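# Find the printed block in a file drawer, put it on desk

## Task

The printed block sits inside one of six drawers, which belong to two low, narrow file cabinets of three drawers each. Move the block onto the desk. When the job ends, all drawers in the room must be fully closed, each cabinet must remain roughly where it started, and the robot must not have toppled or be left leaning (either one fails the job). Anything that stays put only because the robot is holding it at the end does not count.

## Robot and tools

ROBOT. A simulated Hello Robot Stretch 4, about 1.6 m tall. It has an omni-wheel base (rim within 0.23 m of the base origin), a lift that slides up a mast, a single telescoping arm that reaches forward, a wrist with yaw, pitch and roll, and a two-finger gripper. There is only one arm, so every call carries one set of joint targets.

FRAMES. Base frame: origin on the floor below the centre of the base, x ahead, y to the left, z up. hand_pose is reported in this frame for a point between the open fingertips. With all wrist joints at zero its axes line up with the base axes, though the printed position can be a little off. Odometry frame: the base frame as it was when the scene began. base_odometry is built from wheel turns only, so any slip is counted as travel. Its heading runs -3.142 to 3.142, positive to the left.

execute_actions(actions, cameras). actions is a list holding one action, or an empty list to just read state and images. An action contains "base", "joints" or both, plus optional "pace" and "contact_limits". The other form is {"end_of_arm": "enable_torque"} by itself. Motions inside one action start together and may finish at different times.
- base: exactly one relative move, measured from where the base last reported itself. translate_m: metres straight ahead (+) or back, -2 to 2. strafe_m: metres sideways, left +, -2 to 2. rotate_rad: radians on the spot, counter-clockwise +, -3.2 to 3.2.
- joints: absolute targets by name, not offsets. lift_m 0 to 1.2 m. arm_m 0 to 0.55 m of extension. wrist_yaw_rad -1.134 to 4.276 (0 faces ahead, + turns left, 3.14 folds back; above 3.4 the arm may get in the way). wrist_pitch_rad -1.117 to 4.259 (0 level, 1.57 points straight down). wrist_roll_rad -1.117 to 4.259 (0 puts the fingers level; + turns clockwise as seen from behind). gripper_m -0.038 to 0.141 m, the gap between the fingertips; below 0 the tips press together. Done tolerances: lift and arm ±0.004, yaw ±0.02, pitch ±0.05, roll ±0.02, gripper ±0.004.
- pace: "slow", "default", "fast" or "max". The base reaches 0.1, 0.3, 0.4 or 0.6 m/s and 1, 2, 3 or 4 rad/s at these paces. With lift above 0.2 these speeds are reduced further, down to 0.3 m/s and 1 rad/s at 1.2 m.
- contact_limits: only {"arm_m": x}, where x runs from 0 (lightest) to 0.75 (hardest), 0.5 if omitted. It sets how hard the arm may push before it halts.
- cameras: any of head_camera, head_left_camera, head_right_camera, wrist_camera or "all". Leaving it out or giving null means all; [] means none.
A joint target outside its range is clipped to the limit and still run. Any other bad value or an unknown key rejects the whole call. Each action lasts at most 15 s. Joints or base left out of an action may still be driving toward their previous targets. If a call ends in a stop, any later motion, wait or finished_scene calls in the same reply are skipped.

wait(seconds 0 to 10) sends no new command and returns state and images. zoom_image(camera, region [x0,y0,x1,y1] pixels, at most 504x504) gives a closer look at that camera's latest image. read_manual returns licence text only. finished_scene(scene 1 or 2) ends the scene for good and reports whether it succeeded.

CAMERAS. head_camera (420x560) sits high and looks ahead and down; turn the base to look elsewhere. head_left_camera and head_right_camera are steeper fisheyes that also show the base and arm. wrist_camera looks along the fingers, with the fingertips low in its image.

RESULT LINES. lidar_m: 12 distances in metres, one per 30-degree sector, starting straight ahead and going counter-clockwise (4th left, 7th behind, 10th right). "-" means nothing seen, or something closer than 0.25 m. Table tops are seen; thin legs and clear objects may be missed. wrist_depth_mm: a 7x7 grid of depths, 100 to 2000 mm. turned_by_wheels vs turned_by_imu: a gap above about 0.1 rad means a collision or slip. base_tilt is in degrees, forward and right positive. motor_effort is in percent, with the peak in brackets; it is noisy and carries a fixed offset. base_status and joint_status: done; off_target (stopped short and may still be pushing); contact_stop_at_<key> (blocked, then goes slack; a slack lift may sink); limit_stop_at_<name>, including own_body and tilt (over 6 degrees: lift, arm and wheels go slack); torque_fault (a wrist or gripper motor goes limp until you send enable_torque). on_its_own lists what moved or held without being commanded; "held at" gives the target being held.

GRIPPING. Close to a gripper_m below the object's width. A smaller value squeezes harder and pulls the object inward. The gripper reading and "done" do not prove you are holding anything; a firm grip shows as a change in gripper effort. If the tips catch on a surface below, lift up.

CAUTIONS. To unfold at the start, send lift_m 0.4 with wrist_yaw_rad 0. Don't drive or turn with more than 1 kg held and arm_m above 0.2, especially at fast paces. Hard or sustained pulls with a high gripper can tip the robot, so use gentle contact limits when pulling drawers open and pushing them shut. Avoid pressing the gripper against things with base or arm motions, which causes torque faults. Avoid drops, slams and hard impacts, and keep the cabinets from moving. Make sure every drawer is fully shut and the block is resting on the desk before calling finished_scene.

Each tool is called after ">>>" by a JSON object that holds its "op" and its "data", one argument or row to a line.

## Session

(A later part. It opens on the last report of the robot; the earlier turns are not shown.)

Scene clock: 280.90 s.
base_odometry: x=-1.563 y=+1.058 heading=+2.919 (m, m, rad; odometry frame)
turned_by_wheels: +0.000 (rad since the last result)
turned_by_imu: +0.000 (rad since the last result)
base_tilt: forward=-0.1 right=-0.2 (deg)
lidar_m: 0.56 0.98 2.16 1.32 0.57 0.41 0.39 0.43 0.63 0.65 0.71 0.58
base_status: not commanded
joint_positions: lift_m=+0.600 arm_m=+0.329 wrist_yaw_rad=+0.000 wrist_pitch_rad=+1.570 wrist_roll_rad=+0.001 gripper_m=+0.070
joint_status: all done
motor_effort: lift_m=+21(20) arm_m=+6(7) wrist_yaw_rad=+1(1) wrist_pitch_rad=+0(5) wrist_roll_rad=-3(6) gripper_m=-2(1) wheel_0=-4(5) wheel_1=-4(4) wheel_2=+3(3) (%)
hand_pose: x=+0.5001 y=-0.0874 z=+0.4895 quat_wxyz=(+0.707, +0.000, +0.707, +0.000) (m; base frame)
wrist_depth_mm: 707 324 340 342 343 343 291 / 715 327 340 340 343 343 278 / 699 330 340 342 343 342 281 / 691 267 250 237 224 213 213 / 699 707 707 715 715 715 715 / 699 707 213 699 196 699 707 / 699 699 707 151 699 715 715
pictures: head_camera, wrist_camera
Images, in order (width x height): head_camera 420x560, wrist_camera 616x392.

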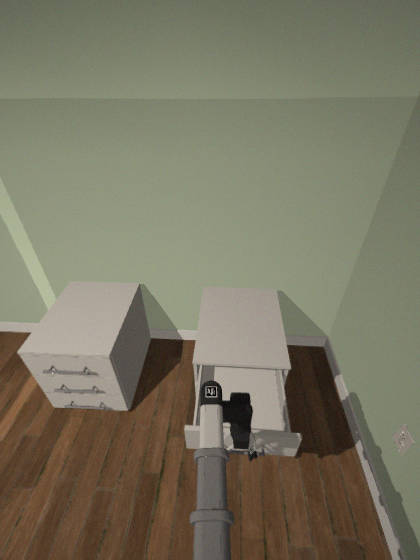

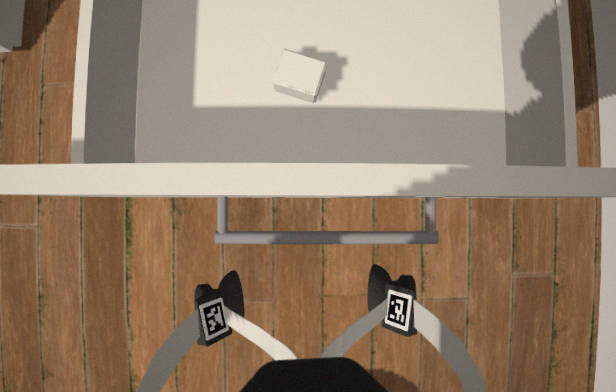

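>>> {"op": "execute_actions", "data": {
  "actions": [
    {"joints":{"arm_m":0.47,"wrist_roll_rad":-0.2}}
  ],
  "cameras": []
}}

>>> {"op": "execute_actions", "data": {
  "actions": [
    {"joints":{"lift_m":0.53}}
  ],
  "cameras": ["wrist_camera"]
}}

Scene clock: 291.93 s.
base_odometry: x=-1.563 y=+1.058 heading=+2.918 (m, m, rad; odometry frame)
turned_by_wheels: +0.000 (rad since the last result)
turned_by_imu: +0.000 (rad since the last result)
base_tilt: forward=-0.2 right=+0.0 (deg)
lidar_m: 0.73 0.99 2.17 1.32 0.57 0.43 0.40 0.43 0.66 0.65 0.72 0.73
base_status: not commanded
joint_positions: lift_m=+0.600 arm_m=+0.469 wrist_yaw_rad=+0.000 wrist_pitch_rad=+1.570 wrist_roll_rad=-0.199 gripper_m=+0.070
joint_status: all done
motor_effort: lift_m=+19(21) arm_m=+6(10) wrist_yaw_rad=+1(19) wrist_pitch_rad=+0(45) wrist_roll_rad=-3(5) gripper_m=-3(3) wheel_0=-4(4) wheel_1=-4(4) wheel_2=-1(3) (%)
hand_pose: x=+0.6401 y=-0.0874 z=+0.4896 quat_wxyz=(+0.704, -0.070, +0.703, +0.070) (m; base frame)
wrist_depth_mm: 634 267 340 342 343 345 345 / 691 239 211 211 340 343 343 / 699 715 707 309 254 213 213 / 699 699 707 699 715 715 530 / 683 699 699 707 715 707 723 / 691 699 213 707 197 707 723 / 691 691 699 151 715 715 715
pictures: none
No camera images: the call's "cameras" was empty. Leave "cameras" out to get every camera's image.

Scene clock: 293.17 s.
base_odometry: x=-1.563 y=+1.058 heading=+2.918 (m, m, rad; odometry frame)
turned_by_wheels: +0.000 (rad since the last result)
turned_by_imu: +0.000 (rad since the last result)
base_tilt: forward=-0.3 right=-0.1 (deg)
lidar_m: 0.74 0.99 2.17 1.33 0.57 0.41 0.40 0.43 0.62 0.66 0.71 0.73
base_status: not commanded
joint_positions: lift_m=+0.530 arm_m=+0.469 wrist_yaw_rad=+0.000 wrist_pitch_rad=+1.570 wrist_roll_rad=-0.199 gripper_m=+0.070
joint_status: all done
motor_effort: lift_m=+16(17) arm_m=+6(6) wrist_yaw_rad=+1(1) wrist_pitch_rad=-1(1) wrist_roll_rad=-2(1) gripper_m=+0(3) wheel_0=-4(5) wheel_1=-4(4) wheel_2=-1(1) (%)
hand_pose: x=+0.6401 y=-0.0874 z=+0.4199 quat_wxyz=(+0.704, -0.070, +0.703, +0.070) (m; base frame)
wrist_depth_mm: 177 154 141 142 142 273 274 / 634 251 211 180 155 143 - / 634 640 634 278 255 211 192 / 627 634 634 640 634 647 640 / 627 627 634 634 647 647 640 / 627 634 212 640 198 634 640 / 621 634 634 151 640 634 640
pictures: wrist_camera
Images, in order (width x height): wrist_camera 616x392.

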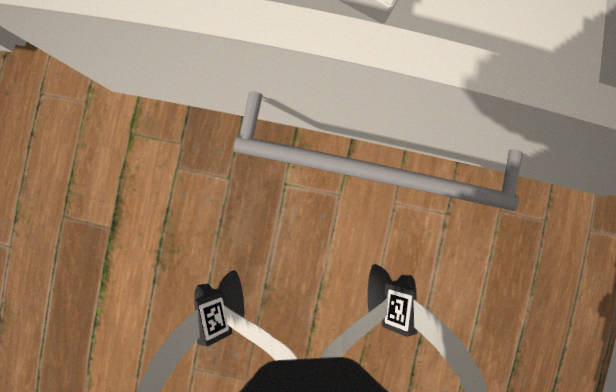

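>>> {"op": "execute_actions", "data": {
  "actions": [
    {"joints":{"lift_m":0.64,"wrist_roll_rad":0.0,"arm_m":0.475}}
  ],
  "cameras": []
}}

>>> {"op": "execute_actions", "data": {
  "actions": [
    {"base":{"translate_m":0.07},"joints":{"arm_m":0.53}}
  ],
  "cameras": ["wrist_camera","head_camera"]
}}

Scene clock: 311.57 s.
base_odometry: x=-1.563 y=+1.058 heading=+2.918 (m, m, rad; odometry frame)
turned_by_wheels: +0.000 (rad since the last result)
turned_by_imu: +0.001 (rad since the last result)
base_tilt: forward=-0.4 right=-0.3 (deg)
lidar_m: 0.72 0.98 2.16 1.31 0.54 0.41 0.41 0.41 0.64 0.64 0.72 0.73
base_status: not commanded
joint_positions: lift_m=+0.640 arm_m=+0.474 wrist_yaw_rad=+0.000 wrist_pitch_rad=+1.570 wrist_roll_rad=-0.001 gripper_m=+0.070
joint_status: all done
motor_effort: lift_m=+20(22) arm_m=+6(7) wrist_yaw_rad=+1(0) wrist_pitch_rad=-1(1) wrist_roll_rad=+2(3) gripper_m=-3(3) wheel_0=-4(4) wheel_1=-4(4) wheel_2=-1(1) (%)
hand_pose: x=+0.6451 y=-0.0874 z=+0.5295 quat_wxyz=(+0.707, +0.000, +0.707, +0.000) (m; base frame)
wrist_depth_mm: 741 325 379 382 382 384 307 / 741 330 379 379 384 377 539 / 741 296 301 301 296 289 283 / 741 750 750 750 750 750 759 / 732 732 741 750 750 750 750 / 732 741 211 750 196 750 750 / 723 732 732 151 732 741 750
pictures: none
No camera images: the call's "cameras" was empty. Leave "cameras" out to get every camera's image.

Scene clock: 312.90 s.
base_odometry: x=-1.631 y=+1.073 heading=+2.919 (m, m, rad; odometry frame)
turned_by_wheels: +0.001 (rad since the last result)
turned_by_imu: +0.001 (rad since the last result)
base_tilt: forward=-0.4 right=-0.2 (deg)
lidar_m: 0.65 0.94 1.20 1.59 0.67 0.47 0.48 0.51 0.67 0.67 0.71 0.65
base_status: done
joint_positions: lift_m=+0.640 arm_m=+0.529 wrist_yaw_rad=+0.000 wrist_pitch_rad=+1.570 wrist_roll_rad=-0.001 gripper_m=+0.070
joint_status: all done
motor_effort: lift_m=+21(20) arm_m=+6(7) wrist_yaw_rad=+0(1) wrist_pitch_rad=+0(1) wrist_roll_rad=+3(2) gripper_m=-2(2) wheel_0=+5(10) wheel_1=+4(10) wheel_2=-3(12) (%)
hand_pose: x=+0.7001 y=-0.0874 z=+0.5295 quat_wxyz=(+0.707, +0.000, +0.707, +0.000) (m; base frame)
wrist_depth_mm: 231 232 232 234 235 236 236 / 230 231 232 234 235 235 235 / 230 230 232 232 233 235 236 / 741 343 375 379 379 379 310 / 723 338 375 379 382 370 310 / 723 246 212 255 198 252 750 / 732 732 732 151 750 750 759
pictures: head_camera, wrist_camera
Images, in order (width x height): head_camera 420x560, wrist_camera 616x392.

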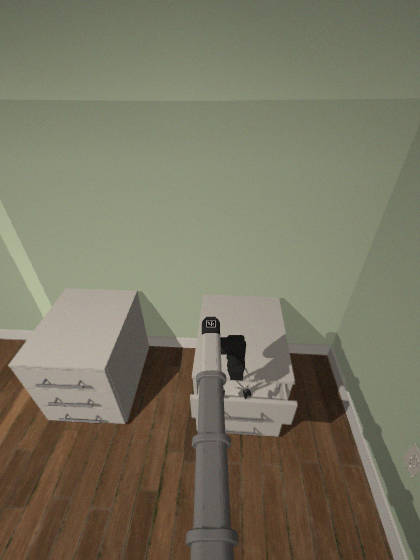

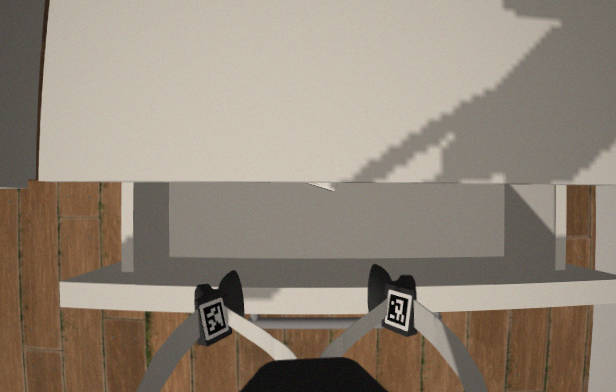

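>>> {"op": "execute_actions", "data": {
  "actions": [
    {"joints":{"arm_m":0.547}}
  ],
  "cameras": []
}}

>>> {"op": "execute_actions", "data": {
  "actions": [
    {"joints":{"lift_m":0.575},"pace":"slow"}
  ],
  "cameras": ["wrist_camera"]
}}

>>> {"op": "execute_actions", "data": {
  "actions": [
    {"joints":{"arm_m":0.33},"pace":"slow"}
  ],
  "cameras": ["wrist_camera","head_camera"]
}}

Scene clock: 324.83 s.
base_odometry: x=-1.631 y=+1.073 heading=+2.919 (m, m, rad; odometry frame)
turned_by_wheels: +0.000 (rad since the last result)
turned_by_imu: +0.001 (rad since the last result)
base_tilt: forward=-0.4 right=-0.3 (deg)
lidar_m: 0.65 0.93 1.20 1.54 0.66 0.49 0.49 0.51 0.67 0.66 0.72 0.67
base_status: not commanded
joint_positions: lift_m=+0.640 arm_m=+0.546 wrist_yaw_rad=+0.000 wrist_pitch_rad=+1.570 wrist_roll_rad=-0.001 gripper_m=+0.070
joint_status: all done
motor_effort: lift_m=+21(20) arm_m=+6(6) wrist_yaw_rad=+1(1) wrist_pitch_rad=+0(0) wrist_roll_rad=+0(2) gripper_m=-2(2) wheel_0=+5(5) wheel_1=+4(4) wheel_2=-3(3) (%)
hand_pose: x=+0.7171 y=-0.0874 z=+0.5295 quat_wxyz=(+0.707, +0.000, +0.707, +0.000) (m; base frame)
wrist_depth_mm: 230 231 233 232 234 234 236 / 230 231 232 233 234 236 236 / 231 230 231 233 233 235 234 / 229 229 231 231 233 235 236 / 732 373 375 377 377 379 322 / 723 250 212 259 197 253 276 / 732 732 732 151 750 741 750
pictures: none
No camera images: the call's "cameras" was empty. Leave "cameras" out to get every camera's image.

Scene clock: 326.27 s.
base_odometry: x=-1.631 y=+1.073 heading=+2.919 (m, m, rad; odometry frame)
turned_by_wheels: +0.000 (rad since the last result)
turned_by_imu: +0.000 (rad since the last result)
base_tilt: forward=-0.2 right=-0.3 (deg)
lidar_m: 0.66 0.92 1.20 1.53 0.66 0.49 0.49 0.52 0.69 0.66 0.71 0.64
base_status: not commanded
joint_positions: lift_m=+0.575 arm_m=+0.546 wrist_yaw_rad=+0.000 wrist_pitch_rad=+1.570 wrist_roll_rad=+0.000 gripper_m=+0.070
joint_status: all done
motor_effort: lift_m=+16(19) arm_m=+5(6) wrist_yaw_rad=+0(0) wrist_pitch_rad=+1(9) wrist_roll_rad=+1(3) gripper_m=-2(3) wheel_0=+5(5) wheel_1=+4(5) wheel_2=-3(3) (%)
hand_pose: x=+0.7173 y=-0.0874 z=+0.4649 quat_wxyz=(+0.707, +0.000, +0.707, +0.000) (m; base frame)
wrist_depth_mm: 167 167 167 168 169 170 - / 167 167 168 168 168 169 170 / 166 166 167 168 169 169 170 / 165 166 167 167 168 169 169 / 668 286 314 314 315 317 310 / 668 244 212 278 197 272 265 / 182 183 183 151 185 186 -
pictures: wrist_camera
Images, in order (width x height): wrist_camera 616x392.

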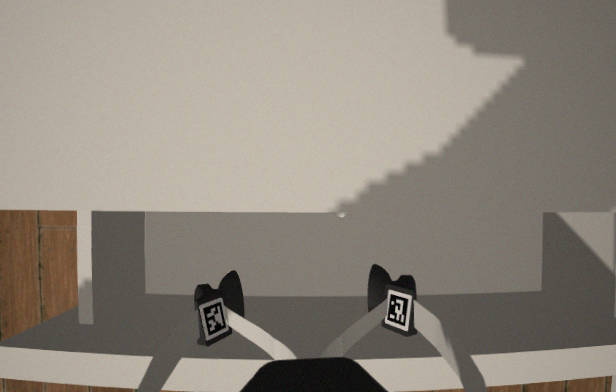

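Scene clock: 329.73 s.
base_odometry: x=-1.631 y=+1.073 heading=+2.919 (m, m, rad; odometry frame)
turned_by_wheels: +0.000 (rad since the last result)
turned_by_imu: +0.000 (rad since the last result)
base_tilt: forward=-0.3 right=-0.4 (deg)
lidar_m: 0.44 0.95 1.22 1.57 0.64 0.48 0.48 0.51 0.69 0.66 0.70 0.47
base_status: not commanded
joint_positions: lift_m=+0.575 arm_m=+0.331 wrist_yaw_rad=+0.000 wrist_pitch_rad=+1.569 wrist_roll_rad=+0.000 gripper_m=+0.070
joint_status: all done
motor_effort: lift_m=+16(15) arm_m=-6(7) wrist_yaw_rad=-1(1) wrist_pitch_rad=+3(10) wrist_roll_rad=-1(0) gripper_m=-3(4) wheel_0=+5(5) wheel_1=+5(5) wheel_2=-3(3) (%)
hand_pose: x=+0.5025 y=-0.0874 z=+0.4649 quat_wxyz=(+0.708, +0.000, +0.706, +0.000) (m; base frame)
wrist_depth_mm: 683 310 317 320 317 320 286 / 683 314 314 317 320 320 286 / 676 315 315 315 317 320 289 / 240 312 314 315 317 317 289 / 241 312 314 317 317 317 289 / 230 258 215 273 197 264 258 / 182 183 184 150 186 186 -
pictures: head_camera, wrist_camera
Images, in order (width x height): head_camera 420x560, wrist_camera 616x392.

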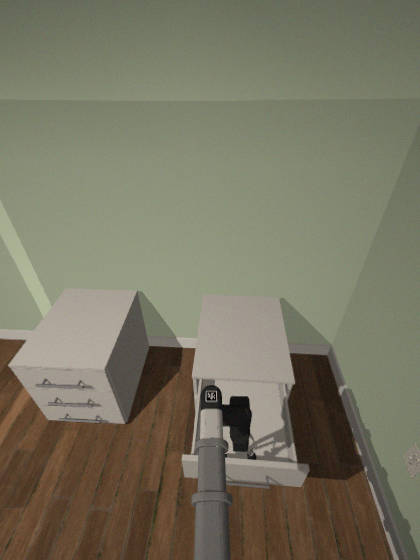

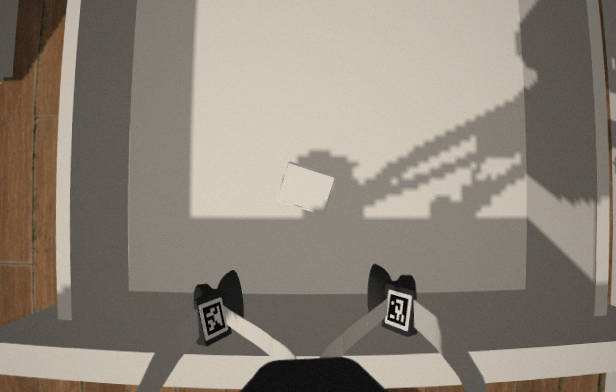

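>>> {"op": "execute_actions", "data": {
  "actions": [
    {"joints":{"arm_m":0.372,"wrist_roll_rad":0.25}}
  ],
  "cameras": []
}}

>>> {"op": "execute_actions", "data": {
  "actions": [
    {"joints":{"lift_m":0.515},"pace":"slow"}
  ],
  "cameras": ["wrist_camera"]
}}

Scene clock: 336.87 s.
base_odometry: x=-1.631 y=+1.073 heading=+2.919 (m, m, rad; odometry frame)
turned_by_wheels: +0.000 (rad since the last result)
turned_by_imu: +0.001 (rad since the last result)
base_tilt: forward=-0.3 right=-0.3 (deg)
lidar_m: 0.42 0.94 1.19 1.56 0.66 0.47 0.47 0.52 0.69 0.66 0.72 0.44
base_status: not commanded
joint_positions: lift_m=+0.575 arm_m=+0.371 wrist_yaw_rad=+0.000 wrist_pitch_rad=+1.570 wrist_roll_rad=+0.249 gripper_m=+0.070
joint_status: all done
motor_effort: lift_m=+16(16) arm_m=+6(5) wrist_yaw_rad=-1(0) wrist_pitch_rad=+0(3) wrist_roll_rad=+0(5) gripper_m=-2(2) wheel_0=+5(6) wheel_1=+5(4) wheel_2=-3(3) (%)
hand_pose: x=+0.5421 y=-0.0874 z=+0.4649 quat_wxyz=(+0.702, +0.088, +0.701, -0.088) (m; base frame)
wrist_depth_mm: 281 315 315 317 319 309 245 / 268 315 315 320 319 320 252 / 253 314 314 315 317 319 265 / 248 312 315 315 319 317 279 / 246 312 314 314 317 317 296 / 676 304 211 312 198 283 254 / 668 248 298 151 238 199 -
pictures: none
No camera images: the call's "cameras" was empty. Leave "cameras" out to get every camera's image.

Scene clock: 338.23 s.
base_odometry: x=-1.631 y=+1.073 heading=+2.919 (m, m, rad; odometry frame)
turned_by_wheels: +0.000 (rad since the last result)
turned_by_imu: +0.000 (rad since the last result)
base_tilt: forward=-0.2 right=+0.0 (deg)
lidar_m: 0.42 0.92 1.21 1.56 0.64 0.49 0.48 0.49 0.67 0.66 0.72 0.44
base_status: not commanded
joint_positions: lift_m=+0.515 arm_m=+0.371 wrist_yaw_rad=+0.000 wrist_pitch_rad=+1.570 wrist_roll_rad=+0.249 gripper_m=+0.070
joint_status: all done
motor_effort: lift_m=+16(16) arm_m=+6(6) wrist_yaw_rad=+0(1) wrist_pitch_rad=+0(0) wrist_roll_rad=+0(2) gripper_m=-3(2) wheel_0=+5(5) wheel_1=+4(5) wheel_2=-3(3) (%)
hand_pose: x=+0.5421 y=-0.0874 z=+0.4049 quat_wxyz=(+0.702, +0.088, +0.701, -0.088) (m; base frame)
wrist_depth_mm: 254 255 256 257 257 258 - / 253 254 255 255 257 259 248 / 254 256 256 256 256 258 258 / 239 253 255 255 255 257 258 / 225 252 253 226 256 258 257 / 212 252 212 253 197 256 252 / 204 249 253 151 237 198 -
pictures: wrist_camera
Images, in order (width x height): wrist_camera 616x392.

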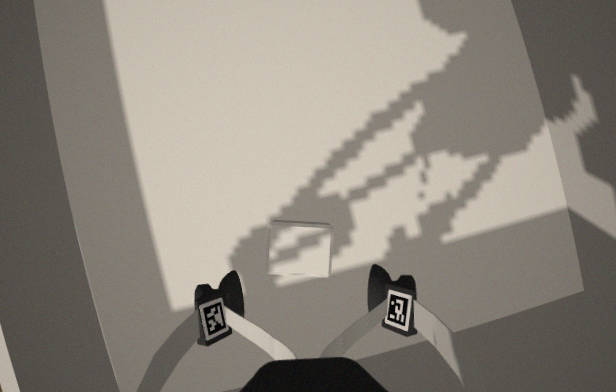

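>>> {"op": "execute_actions", "data": {
  "actions": [
    {"joints":{"arm_m":0.384,"lift_m":0.478},"pace":"slow"}
  ],
  "cameras": ["wrist_camera"]
}}

>>> {"op": "execute_actions", "data": {
  "actions": [
    {"joints":{"gripper_m":0.0}}
  ],
  "cameras": ["wrist_camera"]
}}

Scene clock: 344.87 s.
base_odometry: x=-1.631 y=+1.073 heading=+2.919 (m, m, rad; odometry frame)
turned_by_wheels: +0.000 (rad since the last result)
turned_by_imu: +0.001 (rad since the last result)
base_tilt: forward=-0.2 right=-0.2 (deg)
lidar_m: 0.43 0.94 1.19 1.53 0.67 0.48 0.49 0.51 0.68 0.65 0.71 0.49
base_status: not commanded
joint_positions: lift_m=+0.498 arm_m=+0.382 wrist_yaw_rad=+0.000 wrist_pitch_rad=+1.568 wrist_roll_rad=+0.249 gripper_m=+0.070
joint_status: lift_m contact_stop (moved -0.017 of -0.037); the others done
on_its_own: lift_m is slack since a contact_stop (your +0.478 is given up)
motor_effort: lift_m=+12(15) arm_m=+0(7) wrist_yaw_rad=-1(4) wrist_pitch_rad=+5(15) wrist_roll_rad=+3(2) gripper_m=-4(4) wheel_0=+5(5) wheel_1=+5(5) wheel_2=-3(3) (%)
hand_pose: x=+0.5540 y=-0.0874 z=+0.3877 quat_wxyz=(+0.702, +0.088, +0.701, -0.088) (m; base frame)
wrist_depth_mm: 244 242 246 246 247 249 - / 242 243 244 246 247 247 247 / 240 243 243 244 247 247 247 / 239 241 244 243 245 246 247 / 225 241 243 214 243 244 245 / 213 239 208 242 195 245 244 / 203 239 240 145 242 208 -
pictures: wrist_camera
Images, in order (width x height): wrist_camera 616x392.

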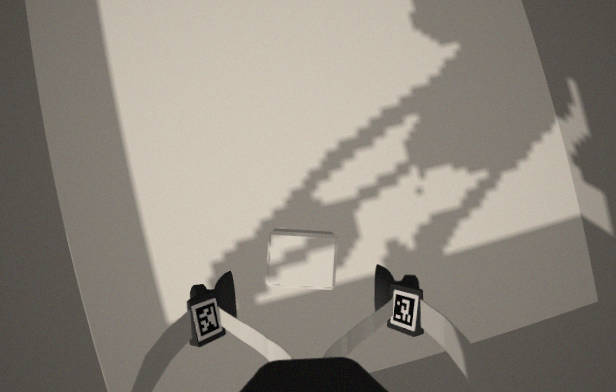

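not run: a stop came earlier in this reply.

>>> {"op": "execute_actions", "data": {
  "actions": [
    {"joints":{"arm_m":0.398,"lift_m":0.504},"pace":"slow"}
  ],
  "cameras": []
}}

>>> {"op": "execute_actions", "data": {
  "actions": [
    {"joints":{"gripper_m":0.0}}
  ],
  "cameras": ["wrist_camera"]
}}

>>> {"op": "execute_actions", "data": {
  "actions": [
    {"joints":{"lift_m":0.7}}
  ],
  "cameras": ["wrist_camera"]
}}

Scene clock: 351.63 s.
base_odometry: x=-1.631 y=+1.073 heading=+2.919 (m, m, rad; odometry frame)
turned_by_wheels: +0.000 (rad since the last result)
turned_by_imu: +0.001 (rad since the last result)
base_tilt: forward=-0.1 right=-0.3 (deg)
lidar_m: 0.44 0.93 1.20 1.55 0.67 0.49 0.47 0.52 0.68 0.66 0.72 0.47
base_status: not commanded
joint_positions: lift_m=+0.504 arm_m=+0.397 wrist_yaw_rad=+0.000 wrist_pitch_rad=+1.571 wrist_roll_rad=+0.249 gripper_m=+0.070
joint_status: all done
motor_effort: lift_m=+19(17) arm_m=+6(7) wrist_yaw_rad=+2(3) wrist_pitch_rad=-3(7) wrist_roll_rad=+2(0) gripper_m=-2(4) wheel_0=+5(5) wheel_1=+5(5) wheel_2=-3(3) (%)
hand_pose: x=+0.5677 y=-0.0874 z=+0.3936 quat_wxyz=(+0.702, +0.088, +0.702, -0.088) (m; base frame)
wrist_depth_mm: 242 244 245 247 247 248 - / 242 244 245 246 247 248 249 / 241 243 244 247 246 247 248 / 237 243 243 244 245 247 247 / 224 242 243 216 246 246 246 / 211 242 211 244 196 246 247 / 202 240 243 149 243 209 -
pictures: none
No camera images: the call's "cameras" was empty. Leave "cameras" out to get every camera's image.

Scene clock: 353.13 s.
base_odometry: x=-1.631 y=+1.073 heading=+2.919 (m, m, rad; odometry frame)
turned_by_wheels: +0.000 (rad since the last result)
turned_by_imu: +0.000 (rad since the last result)
base_tilt: forward=-0.1 right=-0.3 (deg)
lidar_m: 0.45 0.90 1.19 1.57 0.63 0.49 0.47 0.51 0.68 0.66 0.72 0.45
base_status: not commanded
joint_positions: lift_m=+0.504 arm_m=+0.397 wrist_yaw_rad=+0.000 wrist_pitch_rad=+1.570 wrist_roll_rad=+0.249 gripper_m=+0.001
joint_status: all done
motor_effort: lift_m=+19(20) arm_m=+6(6) wrist_yaw_rad=+1(0) wrist_pitch_rad=-1(3) wrist_roll_rad=+0(0) gripper_m=-22(22) wheel_0=+6(5) wheel_1=+5(5) wheel_2=-3(3) (%)
hand_pose: x=+0.5679 y=-0.0874 z=+0.3936 quat_wxyz=(+0.702, +0.088, +0.701, -0.088) (m; base frame)
wrist_depth_mm: 243 244 245 245 245 247 - / 244 243 245 246 246 247 247 / 240 243 244 245 246 247 248 / 236 242 243 244 244 247 247 / 223 242 243 205 245 246 247 / 210 241 200 243 187 245 246 / 200 236 241 242 244 205 -
pictures: wrist_camera
Images, in order (width x height): wrist_camera 616x392.

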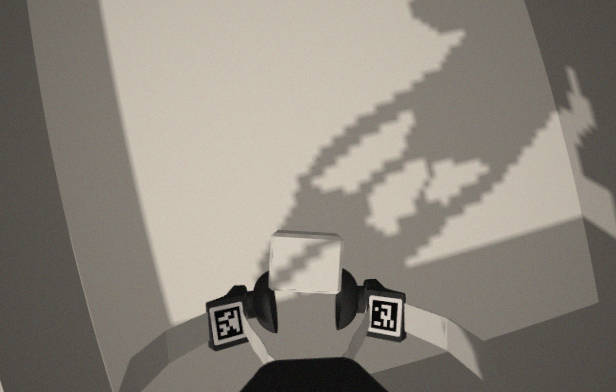

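Scene clock: 355.03 s.
base_odometry: x=-1.631 y=+1.073 heading=+2.919 (m, m, rad; odometry frame)
turned_by_wheels: +0.000 (rad since the last result)
turned_by_imu: +0.000 (rad since the last result)
base_tilt: forward=-0.6 right=-0.2 (deg)
lidar_m: 0.45 0.92 1.20 1.56 0.65 0.49 0.48 0.51 0.68 0.66 0.71 0.46
base_status: not commanded
joint_positions: lift_m=+0.700 arm_m=+0.397 wrist_yaw_rad=+0.000 wrist_pitch_rad=+1.570 wrist_roll_rad=+0.249 gripper_m=+0.001
joint_status: all done
motor_effort: lift_m=+20(21) arm_m=+6(6) wrist_yaw_rad=+2(0) wrist_pitch_rad=-1(1) wrist_roll_rad=+2(1) gripper_m=-23(20) wheel_0=+5(5) wheel_1=+5(5) wheel_2=-3(3) (%)
hand_pose: x=+0.5680 y=-0.0874 z=+0.5895 quat_wxyz=(+0.702, +0.088, +0.701, -0.088) (m; base frame)
wrist_depth_mm: 290 290 293 442 439 820 759 / 300 413 439 439 439 809 798 / 788 436 436 439 445 436 809 / 798 436 436 436 436 442 820 / 778 788 442 206 442 424 820 / 798 798 200 359 187 324 820 / 798 788 309 309 809 809 798
pictures: wrist_camera
Images, in order (width x height): wrist_camera 616x392.

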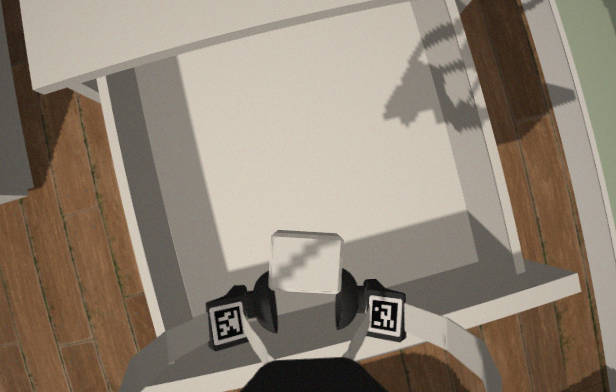

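>>> {"op": "execute_actions", "data": {
  "actions": [
    {"base":{"translate_m":-0.08},"joints":{"arm_m":0.0,"wrist_pitch_rad":0,"wrist_roll_rad":0,"gripper_m":-0.005}}
  ],
  "cameras": []
}}

>>> {"op": "execute_actions", "data": {
  "actions": [
    {"joints":{"lift_m":0.303}}
  ],
  "cameras": ["wrist_camera","head_camera"]
}}

Scene clock: 372.90 s.
base_odometry: x=-1.553 y=+1.055 heading=+2.918 (m, m, rad; odometry frame)
turned_by_wheels: -0.001 (rad since the last result)
turned_by_imu: +0.000 (rad since the last result)
base_tilt: forward=-0.1 right=-0.3 (deg)
lidar_m: 0.55 0.99 2.16 1.30 0.55 0.41 0.38 0.44 0.61 0.66 0.71 0.57
base_status: done
joint_positions: lift_m=+0.700 arm_m=+0.001 wrist_yaw_rad=+0.000 wrist_pitch_rad=+0.003 wrist_roll_rad=+0.001 gripper_m=-0.004
joint_status: all done
motor_effort: lift_m=+20(20) arm_m=-6(6) wrist_yaw_rad=-1(1) wrist_pitch_rad=-8(12) wrist_roll_rad=-2(2) gripper_m=-23(25) wheel_0=-4(9) wheel_1=-6(10) wheel_2=+2(14) (%)
hand_pose: x=+0.4604 y=-0.0874 z=+0.8773 quat_wxyz=(+1.000, +0.000, +0.001, +0.000) (m; base frame)
wrist_depth_mm: 1229 1160 1182 1182 1160 1182 904 / 1229 1182 1205 1205 1160 1138 904 / 1229 1255 1160 1160 1182 1138 917 / 1205 1229 1205 1160 1182 1138 946 / 1205 1182 1182 204 1160 1160 976 / 1229 1205 200 1182 186 1138 946 / 1025 960 1182 976 904 1138 991
pictures: none
No camera images: the call's "cameras" was empty. Leave "cameras" out to get every camera's image.

Scene clock: 375.50 s.
base_odometry: x=-1.553 y=+1.055 heading=+2.918 (m, m, rad; odometry frame)
turned_by_wheels: +0.000 (rad since the last result)
turned_by_imu: +0.000 (rad since the last result)
base_tilt: forward=-0.2 right=-0.2 (deg)
lidar_m: 0.53 1.00 2.19 1.32 0.55 0.41 0.40 0.43 0.64 0.65 0.70 0.55
base_status: not commanded
joint_positions: lift_m=+0.303 arm_m=+0.001 wrist_yaw_rad=+0.000 wrist_pitch_rad=+0.003 wrist_roll_rad=+0.001 gripper_m=-0.004
joint_status: all done
motor_effort: lift_m=+16(18) arm_m=-6(6) wrist_yaw_rad=+1(0) wrist_pitch_rad=-8(7) wrist_roll_rad=-1(3) gripper_m=-24(22) wheel_0=-4(5) wheel_1=-6(6) wheel_2=+2(2) (%)
hand_pose: x=+0.4604 y=-0.0874 z=+0.4806 quat_wxyz=(+1.000, +0.000, +0.001, +0.000) (m; base frame)
wrist_depth_mm: 1182 1205 1205 1182 1182 1160 904 / 1205 1229 1205 1160 1138 1138 904 / 1205 1160 1205 1182 1160 1182 931 / 1182 1182 1160 1160 1160 1138 931 / 788 336 334 204 324 322 597 / 741 336 200 327 186 322 597 / 741 334 329 293 322 319 317
pictures: head_camera, wrist_camera
Images, in order (width x height): head_camera 420x560, wrist_camera 616x392.

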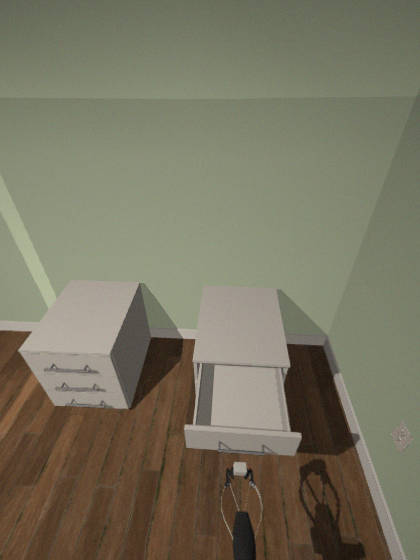

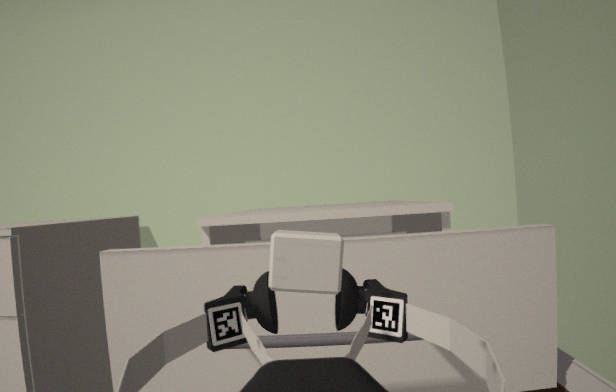

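>>> {"op": "execute_actions", "data": {
  "actions": [
    {"joints":{"lift_m":0.275}}
  ],
  "cameras": []
}}

>>> {"op": "execute_actions", "data": {
  "actions": [
    {"joints":{"arm_m":0.3},"pace":"slow","contact_limits":{"arm_m":0.25}}
  ],
  "cameras": ["wrist_camera","head_camera"]
}}

Scene clock: 383.60 s.
base_odometry: x=-1.553 y=+1.055 heading=+2.918 (m, m, rad; odometry frame)
turned_by_wheels: +0.000 (rad since the last result)
turned_by_imu: +0.001 (rad since the last result)
base_tilt: forward=-0.2 right=-0.2 (deg)
lidar_m: 0.52 0.99 2.18 1.30 0.56 0.41 0.41 0.42 0.63 0.65 0.70 0.54
base_status: not commanded
joint_positions: lift_m=+0.275 arm_m=+0.001 wrist_yaw_rad=+0.000 wrist_pitch_rad=+0.003 wrist_roll_rad=+0.001 gripper_m=-0.004
joint_status: all done
motor_effort: lift_m=+16(17) arm_m=-6(6) wrist_yaw_rad=+0(2) wrist_pitch_rad=-8(7) wrist_roll_rad=-1(2) gripper_m=-21(23) wheel_0=-4(4) wheel_1=-6(6) wheel_2=+2(2) (%)
hand_pose: x=+0.4604 y=-0.0874 z=+0.4526 quat_wxyz=(+1.000, +0.000, +0.001, +0.000) (m; base frame)
wrist_depth_mm: 1229 1182 1229 1138 1138 1182 904 / 1229 1229 1182 1182 1182 1138 891 / 1229 1182 1205 1182 1160 1138 946 / 1205 1229 1182 1118 609 1098 854 / 759 336 332 204 327 322 597 / 759 334 200 293 185 319 597 / 741 336 330 325 322 317 866
pictures: none
No camera images: the call's "cameras" was empty. Leave "cameras" out to get every camera's image.

Scene clock: 387.90 s.
base_odometry: x=-1.553 y=+1.055 heading=+2.918 (m, m, rad; odometry frame)
turned_by_wheels: +0.000 (rad since the last result)
turned_by_imu: +0.001 (rad since the last result)
base_tilt: forward=-0.2 right=-0.1 (deg)
lidar_m: 0.76 1.00 2.18 1.29 0.55 0.41 0.39 0.43 0.63 0.65 0.72 0.74
base_status: not commanded
joint_positions: lift_m=+0.275 arm_m=+0.299 wrist_yaw_rad=-0.001 wrist_pitch_rad=+0.002 wrist_roll_rad=+0.000 gripper_m=-0.004
joint_status: all done
motor_effort: lift_m=+16(15) arm_m=+6(9) wrist_yaw_rad=+4(7) wrist_pitch_rad=-8(8) wrist_roll_rad=-2(1) gripper_m=-21(23) wheel_0=-4(4) wheel_1=-6(6) wheel_2=+1(2) (%)
contact_limits: arm_m 0.25
hand_pose: x=+0.7582 y=-0.0877 z=+0.4527 quat_wxyz=(+1.000, +0.000, +0.001, +0.000) (m; base frame)
wrist_depth_mm: 904 917 917 891 878 878 866 / 917 904 891 904 878 878 866 / 904 904 891 904 878 854 854 / 917 904 322 831 314 310 228 / 241 239 236 204 231 228 227 / 241 237 200 231 185 228 226 / 241 237 235 198 198 209 -
pictures: head_camera, wrist_camera
Images, in order (width x height): head_camera 420x560, wrist_camera 616x392.

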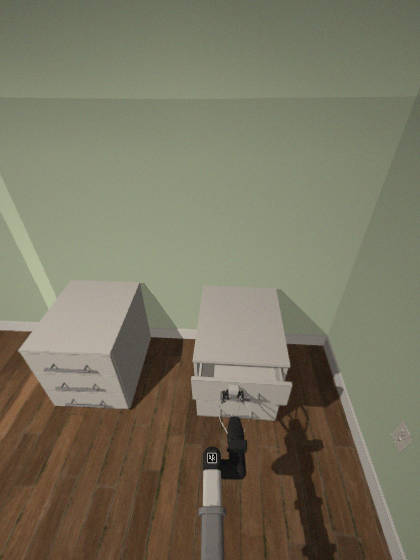

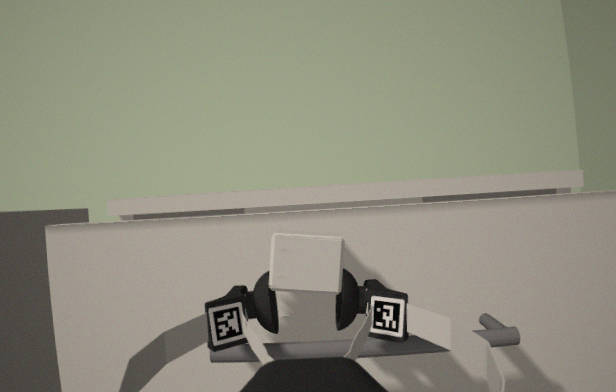

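>>> {"op": "execute_actions", "data": {
  "actions": [
    {"joints":{"arm_m":0.40},"pace":"slow","contact_limits":{"arm_m":0.2}}
  ],
  "cameras": ["wrist_camera"]
}}

>>> {"op": "execute_actions", "data": {
  "actions": [
    {"joints":{"arm_m":0.0}}
  ],
  "cameras": ["wrist_camera","head_camera"]
}}

Scene clock: 396.33 s.
base_odometry: x=-1.553 y=+1.055 heading=+2.918 (m, m, rad; odometry frame)
turned_by_wheels: +0.000 (rad since the last result)
turned_by_imu: +0.001 (rad since the last result)
base_tilt: forward=-0.2 right=-0.1 (deg)
lidar_m: 0.84 0.98 2.17 1.29 0.56 0.41 0.39 0.44 0.62 0.64 0.72 0.86
base_status: not commanded
joint_positions: lift_m=+0.275 arm_m=+0.399 wrist_yaw_rad=-0.003 wrist_pitch_rad=+0.002 wrist_roll_rad=+0.000 gripper_m=-0.004
joint_status: all done
motor_effort: lift_m=+16(16) arm_m=+7(14) wrist_yaw_rad=+9(22) wrist_pitch_rad=-6(7) wrist_roll_rad=+0(0) gripper_m=-22(23) wheel_0=-1(4) wheel_1=-4(6) wheel_2=-3(4) (%)
contact_limits: arm_m 0.2
hand_pose: x=+0.8579 y=-0.0882 z=+0.4528 quat_wxyz=(+1.000, +0.000, +0.001, -0.001) (m; base frame)
wrist_depth_mm: 809 798 798 788 788 778 759 / 809 809 798 788 778 778 768 / 831 831 798 798 788 778 768 / 798 286 235 232 230 228 227 / 238 236 235 202 229 228 225 / 654 236 200 230 185 226 226 / 634 235 233 196 196 192 -
pictures: wrist_camera
Images, in order (width x height): wrist_camera 616x392.

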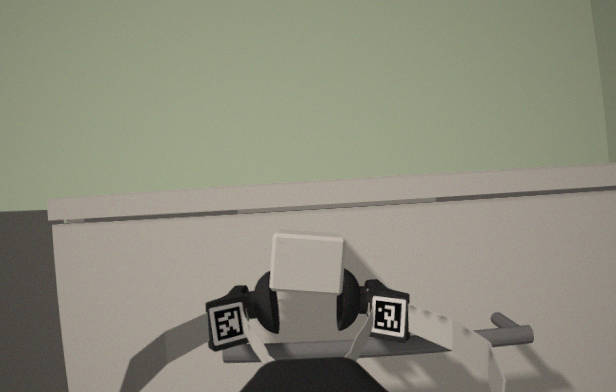

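Scene clock: 398.63 s.
base_odometry: x=-1.553 y=+1.055 heading=+2.918 (m, m, rad; odometry frame)
turned_by_wheels: +0.000 (rad since the last result)
turned_by_imu: +0.000 (rad since the last result)
base_tilt: forward=-0.1 right=-0.4 (deg)
lidar_m: 0.83 1.01 2.20 1.29 0.55 0.40 0.40 0.42 0.63 0.65 0.68 0.88
base_status: not commanded
joint_positions: lift_m=+0.275 arm_m=+0.001 wrist_yaw_rad=+0.000 wrist_pitch_rad=+0.003 wrist_roll_rad=+0.000 gripper_m=-0.004
joint_status: all done
motor_effort: lift_m=+16(16) arm_m=-6(6) wrist_yaw_rad=+1(8) wrist_pitch_rad=-8(8) wrist_roll_rad=+0(1) gripper_m=-23(22) wheel_0=-1(1) wheel_1=-4(4) wheel_2=-4(4) (%)
hand_pose: x=+0.4604 y=-0.0874 z=+0.4526 quat_wxyz=(+1.000, +0.000, +0.001, +0.000) (m; base frame)
wrist_depth_mm: 1229 1229 1205 1182 1160 1138 904 / 1255 1229 1182 1205 1182 1160 904 / 1229 1205 1182 1205 1182 1160 917 / 1205 1229 1182 627 621 1138 960 / 778 1118 634 203 615 1182 960 / 759 1078 200 621 186 1160 946 / 741 878 621 615 615 615 946
pictures: head_camera, wrist_camera
Images, in order (width x height): head_camera 420x560, wrist_camera 616x392.

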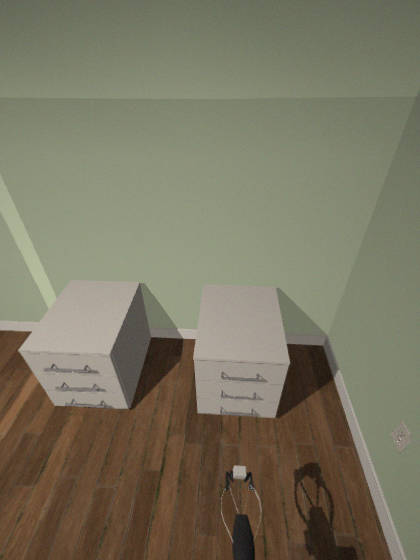

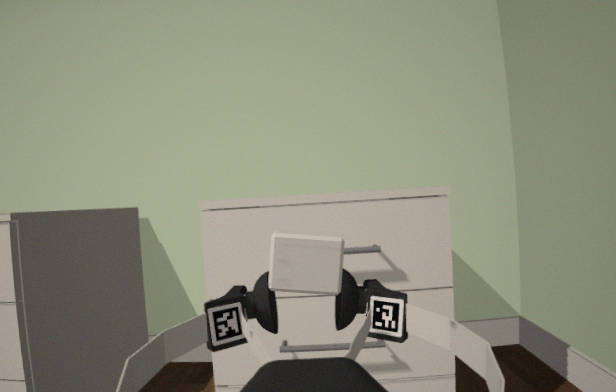

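>>> {"op": "execute_actions", "data": {
  "actions": [
    {"base":{"strafe_m":2.0}}
  ],
  "cameras": []
}}

>>> {"op": "execute_actions", "data": {
  "actions": [
    {"base":{"strafe_m":0.68}}
  ],
  "cameras": ["head_left_camera"]
}}

Scene clock: 418.20 s.
base_odometry: x=-1.996 y=-0.895 heading=+2.918 (m, m, rad; odometry frame)
turned_by_wheels: +0.000 (rad since the last result)
turned_by_imu: -0.004 (rad since the last result)
base_tilt: forward=-0.2 right=-0.1 (deg)
lidar_m: 1.55 1.42 1.10 1.05 1.12 0.26 0.25 0.30 0.40 1.44 1.44 1.58
base_status: done
joint_positions: lift_m=+0.275 arm_m=+0.001 wrist_yaw_rad=+0.000 wrist_pitch_rad=+0.003 wrist_roll_rad=+0.000 gripper_m=-0.004
joint_status: not commanded
motor_effort: lift_m=+16(16) arm_m=-6(6) wrist_yaw_rad=+0(0) wrist_pitch_rad=-9(8) wrist_roll_rad=+2(0) gripper_m=-23(22) wheel_0=-2(14) wheel_1=+2(12) wheel_2=+0(3) (%)
hand_pose: x=+0.4604 y=-0.0874 z=+0.4526 quat_wxyz=(+1.000, +0.000, +0.001, +0.000) (m; base frame)
wrist_depth_mm: 1366 1336 1336 1336 1281 1281 1281 / 1336 1366 1336 1336 1281 1281 1308 / 1366 1336 1336 1336 1281 1308 1255 / 1366 1366 1336 1308 1255 1281 1281 / 1308 1366 1336 202 1281 1281 1281 / 1336 1336 200 1336 186 1281 1255 / 1255 1098 1078 1205 1060 960 1042
pictures: none
No camera images: the call's "cameras" was empty. Leave "cameras" out to get every camera's image.

Scene clock: 421.80 s.
base_odometry: x=-2.147 y=-1.558 heading=+2.918 (m, m, rad; odometry frame)
turned_by_wheels: +0.000 (rad since the last result)
turned_by_imu: -0.001 (rad since the last result)
base_tilt: forward=-0.1 right=-0.3 (deg)
lidar_m: 1.22 0.50 0.39 0.36 0.40 0.60 1.92 0.71 0.60 1.23 2.00 1.63
base_status: done
joint_positions: lift_m=+0.275 arm_m=+0.001 wrist_yaw_rad=+0.000 wrist_pitch_rad=+0.003 wrist_roll_rad=+0.000 gripper_m=-0.004
joint_status: not commanded
motor_effort: lift_m=+16(16) arm_m=-6(6) wrist_yaw_rad=+1(1) wrist_pitch_rad=-8(7) wrist_roll_rad=+1(3) gripper_m=-22(22) wheel_0=-3(12) wheel_1=+4(13) wheel_2=+0(1) (%)
hand_pose: x=+0.4604 y=-0.0874 z=+0.4526 quat_wxyz=(+1.000, +0.000, +0.001, +0.000) (m; base frame)
wrist_depth_mm: 640 917 1336 1366 1336 1366 1336 / 640 931 1366 1366 1366 1308 1336 / 634 917 1336 1397 1366 1308 1308 / 627 904 1366 1397 1308 1336 1308 / 615 891 1366 204 1336 1336 1308 / 609 854 200 1336 185 1336 1336 / 597 715 1098 1229 1078 960 1025
pictures: head_left_camera
Images, in order (width x height): head_left_camera 420x672.

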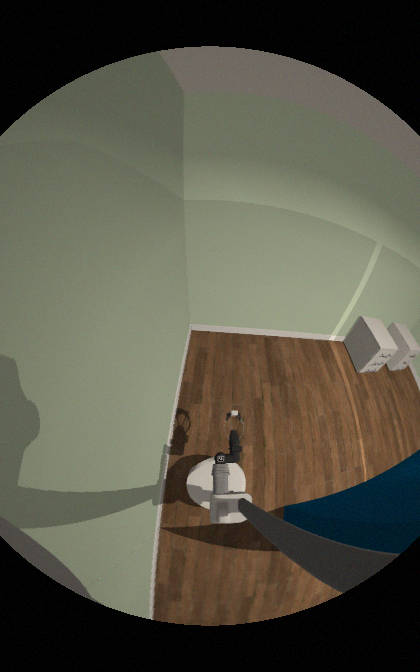

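>>> {"op": "execute_actions", "data": {
  "actions": [
    {"base":{"translate_m":-1.0}}
  ],
  "cameras": []
}}

>>> {"op": "execute_actions", "data": {
  "actions": [
    {"base":{"translate_m":-1.0}}
  ],
  "cameras": []
}}

>>> {"op": "execute_actions", "data": {
  "actions": [
    {"base":{"rotate_rad":-2.4},"joints":{"lift_m":0.75}}
  ],
  "cameras": ["head_camera","head_left_camera"]
}}

Scene clock: 437.57 s.
base_odometry: x=-1.172 y=-1.780 heading=+2.917 (m, m, rad; odometry frame)
turned_by_wheels: -0.001 (rad since the last result)
turned_by_imu: +0.000 (rad since the last result)
base_tilt: forward=-0.2 right=-0.3 (deg)
lidar_m: 1.43 0.59 0.45 0.43 0.45 0.64 1.59 1.44 2.09 0.93 0.56 0.74
base_status: done
joint_positions: lift_m=+0.275 arm_m=+0.001 wrist_yaw_rad=+0.000 wrist_pitch_rad=+0.003 wrist_roll_rad=+0.000 gripper_m=-0.004
joint_status: not commanded
motor_effort: lift_m=+16(17) arm_m=-6(6) wrist_yaw_rad=+2(1) wrist_pitch_rad=-8(8) wrist_roll_rad=+0(0) gripper_m=-23(22) wheel_0=-4(9) wheel_1=-5(8) wheel_2=+1(10) (%)
hand_pose: x=+0.4604 y=-0.0874 z=+0.4526 quat_wxyz=(+1.000, +0.000, +0.001, +0.000) (m; base frame)
wrist_depth_mm: 732 1042 - - - - - / 723 1042 - - - - - / 723 1025 - - - - - / 723 1025 1921 - - - - / 715 1008 1863 203 - - - / 683 960 200 1464 185 1499 1430 / 676 798 1060 1205 1098 960 1025
pictures: none
No camera images: the call's "cameras" was empty. Leave "cameras" out to get every camera's image.

Scene clock: 442.37 s.
base_odometry: x=-0.197 y=-2.003 heading=+2.917 (m, m, rad; odometry frame)
turned_by_wheels: +0.000 (rad since the last result)
turned_by_imu: +0.000 (rad since the last result)
base_tilt: forward=-0.2 right=-0.2 (deg)
lidar_m: 1.67 0.63 0.49 0.46 0.50 0.77 1.14 0.56 0.52 1.70 1.73 1.36
base_status: done
joint_positions: lift_m=+0.275 arm_m=+0.001 wrist_yaw_rad=+0.000 wrist_pitch_rad=+0.003 wrist_roll_rad=+0.000 gripper_m=-0.004
joint_status: not commanded
motor_effort: lift_m=+17(17) arm_m=-6(6) wrist_yaw_rad=+1(1) wrist_pitch_rad=-8(8) wrist_roll_rad=+0(1) gripper_m=-21(23) wheel_0=-3(7) wheel_1=-4(9) wheel_2=+2(14) (%)
hand_pose: x=+0.4604 y=-0.0874 z=+0.4525 quat_wxyz=(+1.000, +0.000, +0.001, +0.000) (m; base frame)
wrist_depth_mm: 809 1205 - - - 1060 1060 / 798 1182 - - - 1281 1255 / 798 1182 - - - 1098 1042 / 798 1160 - - - 1182 1499 / 788 1118 - 202 - 1430 1182 / 778 1098 199 1397 186 1182 1098 / 750 904 1060 1205 1098 960 1008
pictures: none
No camera images: the call's "cameras" was empty. Leave "cameras" out to get every camera's image.

Scene clock: 445.23 s.
base_odometry: x=-0.197 y=-2.003 heading=+0.518 (m, m, rad; odometry frame)
turned_by_wheels: -2.399 (rad since the last result)
turned_by_imu: -2.417 (rad since the last result)
base_tilt: forward=-0.4 right=-0.2 (deg)
lidar_m: 0.54 0.72 2.63 1.53 1.36 1.05 0.56 0.44 0.47 0.59 1.05 0.81
base_status: done
joint_positions: lift_m=+0.750 arm_m=+0.001 wrist_yaw_rad=+0.000 wrist_pitch_rad=+0.003 wrist_roll_rad=+0.000 gripper_m=-0.004
joint_status: all done
motor_effort: lift_m=+20(21) arm_m=-6(6) wrist_yaw_rad=-1(0) wrist_pitch_rad=-8(8) wrist_roll_rad=-1(1) gripper_m=-22(23) wheel_0=+5(8) wheel_1=+5(13) wheel_2=+2(13) (%)
hand_pose: x=+0.4604 y=-0.0874 z=+0.9273 quat_wxyz=(+1.000, +0.000, +0.001, +0.000) (m; base frame)
wrist_depth_mm: - - 1576 1229 1008 842 768 / - - 1576 1229 1042 842 741 / - - 1576 1229 1025 866 759 / - - 1618 1281 1042 866 768 / - - 1618 203 1025 866 759 / 1008 976 200 750 186 842 788 / 723 569 559 634 609 809 768
pictures: head_camera, head_left_camera
Images, in order (width x height): head_camera 420x560, head_left_camera 420x672.

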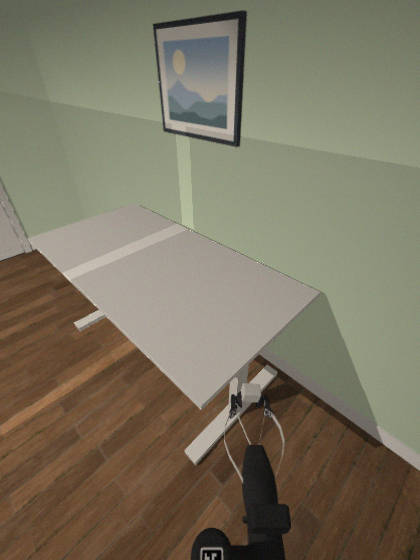

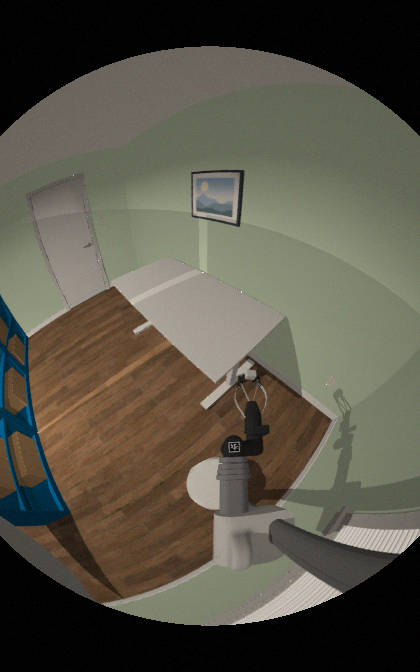

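>>> {"op": "execute_actions", "data": {
  "actions": [
    {"base":{"rotate_rad":0.15},"joints":{"arm_m":0.48},"pace":"slow"}
  ],
  "cameras": ["head_camera","wrist_camera"]
}}

Scene clock: 459.67 s.
base_odometry: x=-0.197 y=-2.003 heading=+0.667 (m, m, rad; odometry frame)
turned_by_wheels: +0.149 (rad since the last result)
turned_by_imu: +0.151 (rad since the last result)
base_tilt: forward=-0.1 right=-0.4 (deg)
lidar_m: 0.55 1.02 2.09 1.41 1.37 0.78 0.52 0.46 0.48 0.64 1.11 0.67
base_status: done
joint_positions: lift_m=+0.750 arm_m=+0.479 wrist_yaw_rad=+0.000 wrist_pitch_rad=+0.003 wrist_roll_rad=+0.000 gripper_m=-0.004
joint_status: all done
motor_effort: lift_m=+20(20) arm_m=+6(6) wrist_yaw_rad=+0(0) wrist_pitch_rad=-8(9) wrist_roll_rad=+1(1) gripper_m=-22(23) wheel_0=-4(6) wheel_1=-5(9) wheel_2=-6(7) (%)
hand_pose: x=+0.9383 y=-0.0874 z=+0.9273 quat_wxyz=(+1.000, +0.000, +0.001, +0.000) (m; base frame)
wrist_depth_mm: - - 1464 1025 778 640 554 / - - 1499 1042 798 654 559 / - - 1464 1060 820 654 569 / - - 1576 1060 820 661 569 / - - 1464 202 831 676 574 / 960 960 199 741 186 654 569 / 654 564 559 634 559 492 535
pictures: head_camera, wrist_camera
Images, in order (width x height): head_camera 420x560, wrist_camera 616x392.

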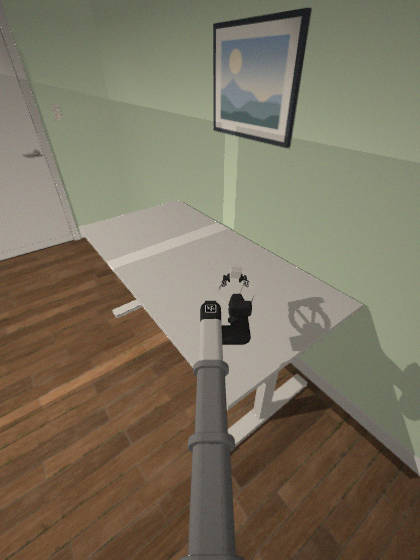

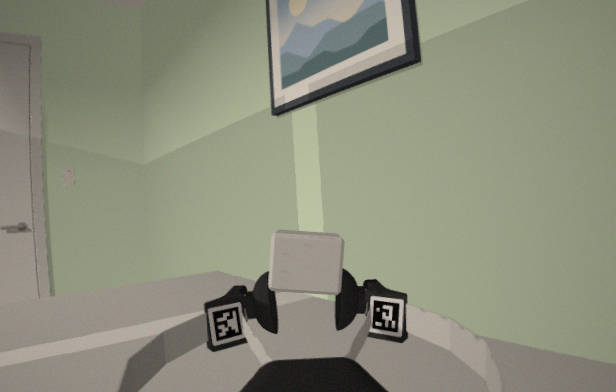

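>>> {"op": "execute_actions", "data": {
  "actions": [
    {"base":{"translate_m":0.15},"joints":{"arm_m":0.54,"wrist_pitch_rad":1.57,"lift_m":0.9},"pace":"slow"}
  ],
  "cameras": ["head_camera","wrist_camera"]
}}

Scene clock: 468.90 s.
base_odometry: x=-0.080 y=-1.910 heading=+0.667 (m, m, rad; odometry frame)
turned_by_wheels: +0.001 (rad since the last result)
turned_by_imu: +0.001 (rad since the last result)
base_tilt: forward=-0.1 right=-0.2 (deg)
lidar_m: 0.38 0.86 2.24 1.53 1.42 1.00 0.65 0.58 0.58 0.82 1.02 0.47
base_status: done
joint_positions: lift_m=+0.900 arm_m=+0.539 wrist_yaw_rad=+0.000 wrist_pitch_rad=+1.570 wrist_roll_rad=+0.000 gripper_m=-0.004
joint_status: all done
motor_effort: lift_m=+20(22) arm_m=+6(7) wrist_yaw_rad=+1(1) wrist_pitch_rad=+0(6) wrist_roll_rad=+0(0) gripper_m=-23(24) wheel_0=+5(7) wheel_1=+6(9) wheel_2=-4(12) (%)
hand_pose: x=+0.7102 y=-0.0874 z=+0.7895 quat_wxyz=(+0.707, +0.000, +0.707, +0.000) (m; base frame)
wrist_depth_mm: 290 290 293 293 294 296 297 / 289 289 293 294 296 297 296 / 287 289 290 293 293 296 297 / 289 289 290 291 290 294 294 / 289 289 290 204 291 294 294 / 286 287 200 289 185 294 294 / 286 287 287 291 290 291 294
pictures: head_camera, wrist_camera
Images, in order (width x height): head_camera 420x560, wrist_camera 616x392.

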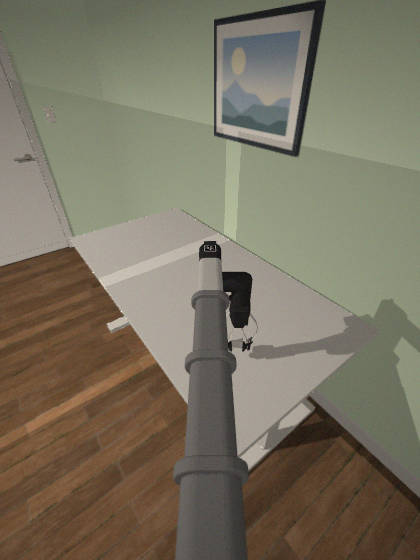

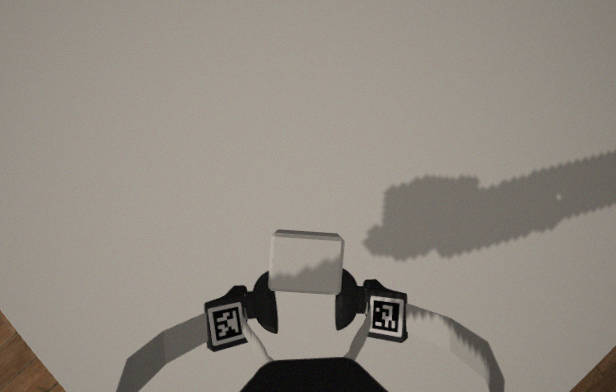

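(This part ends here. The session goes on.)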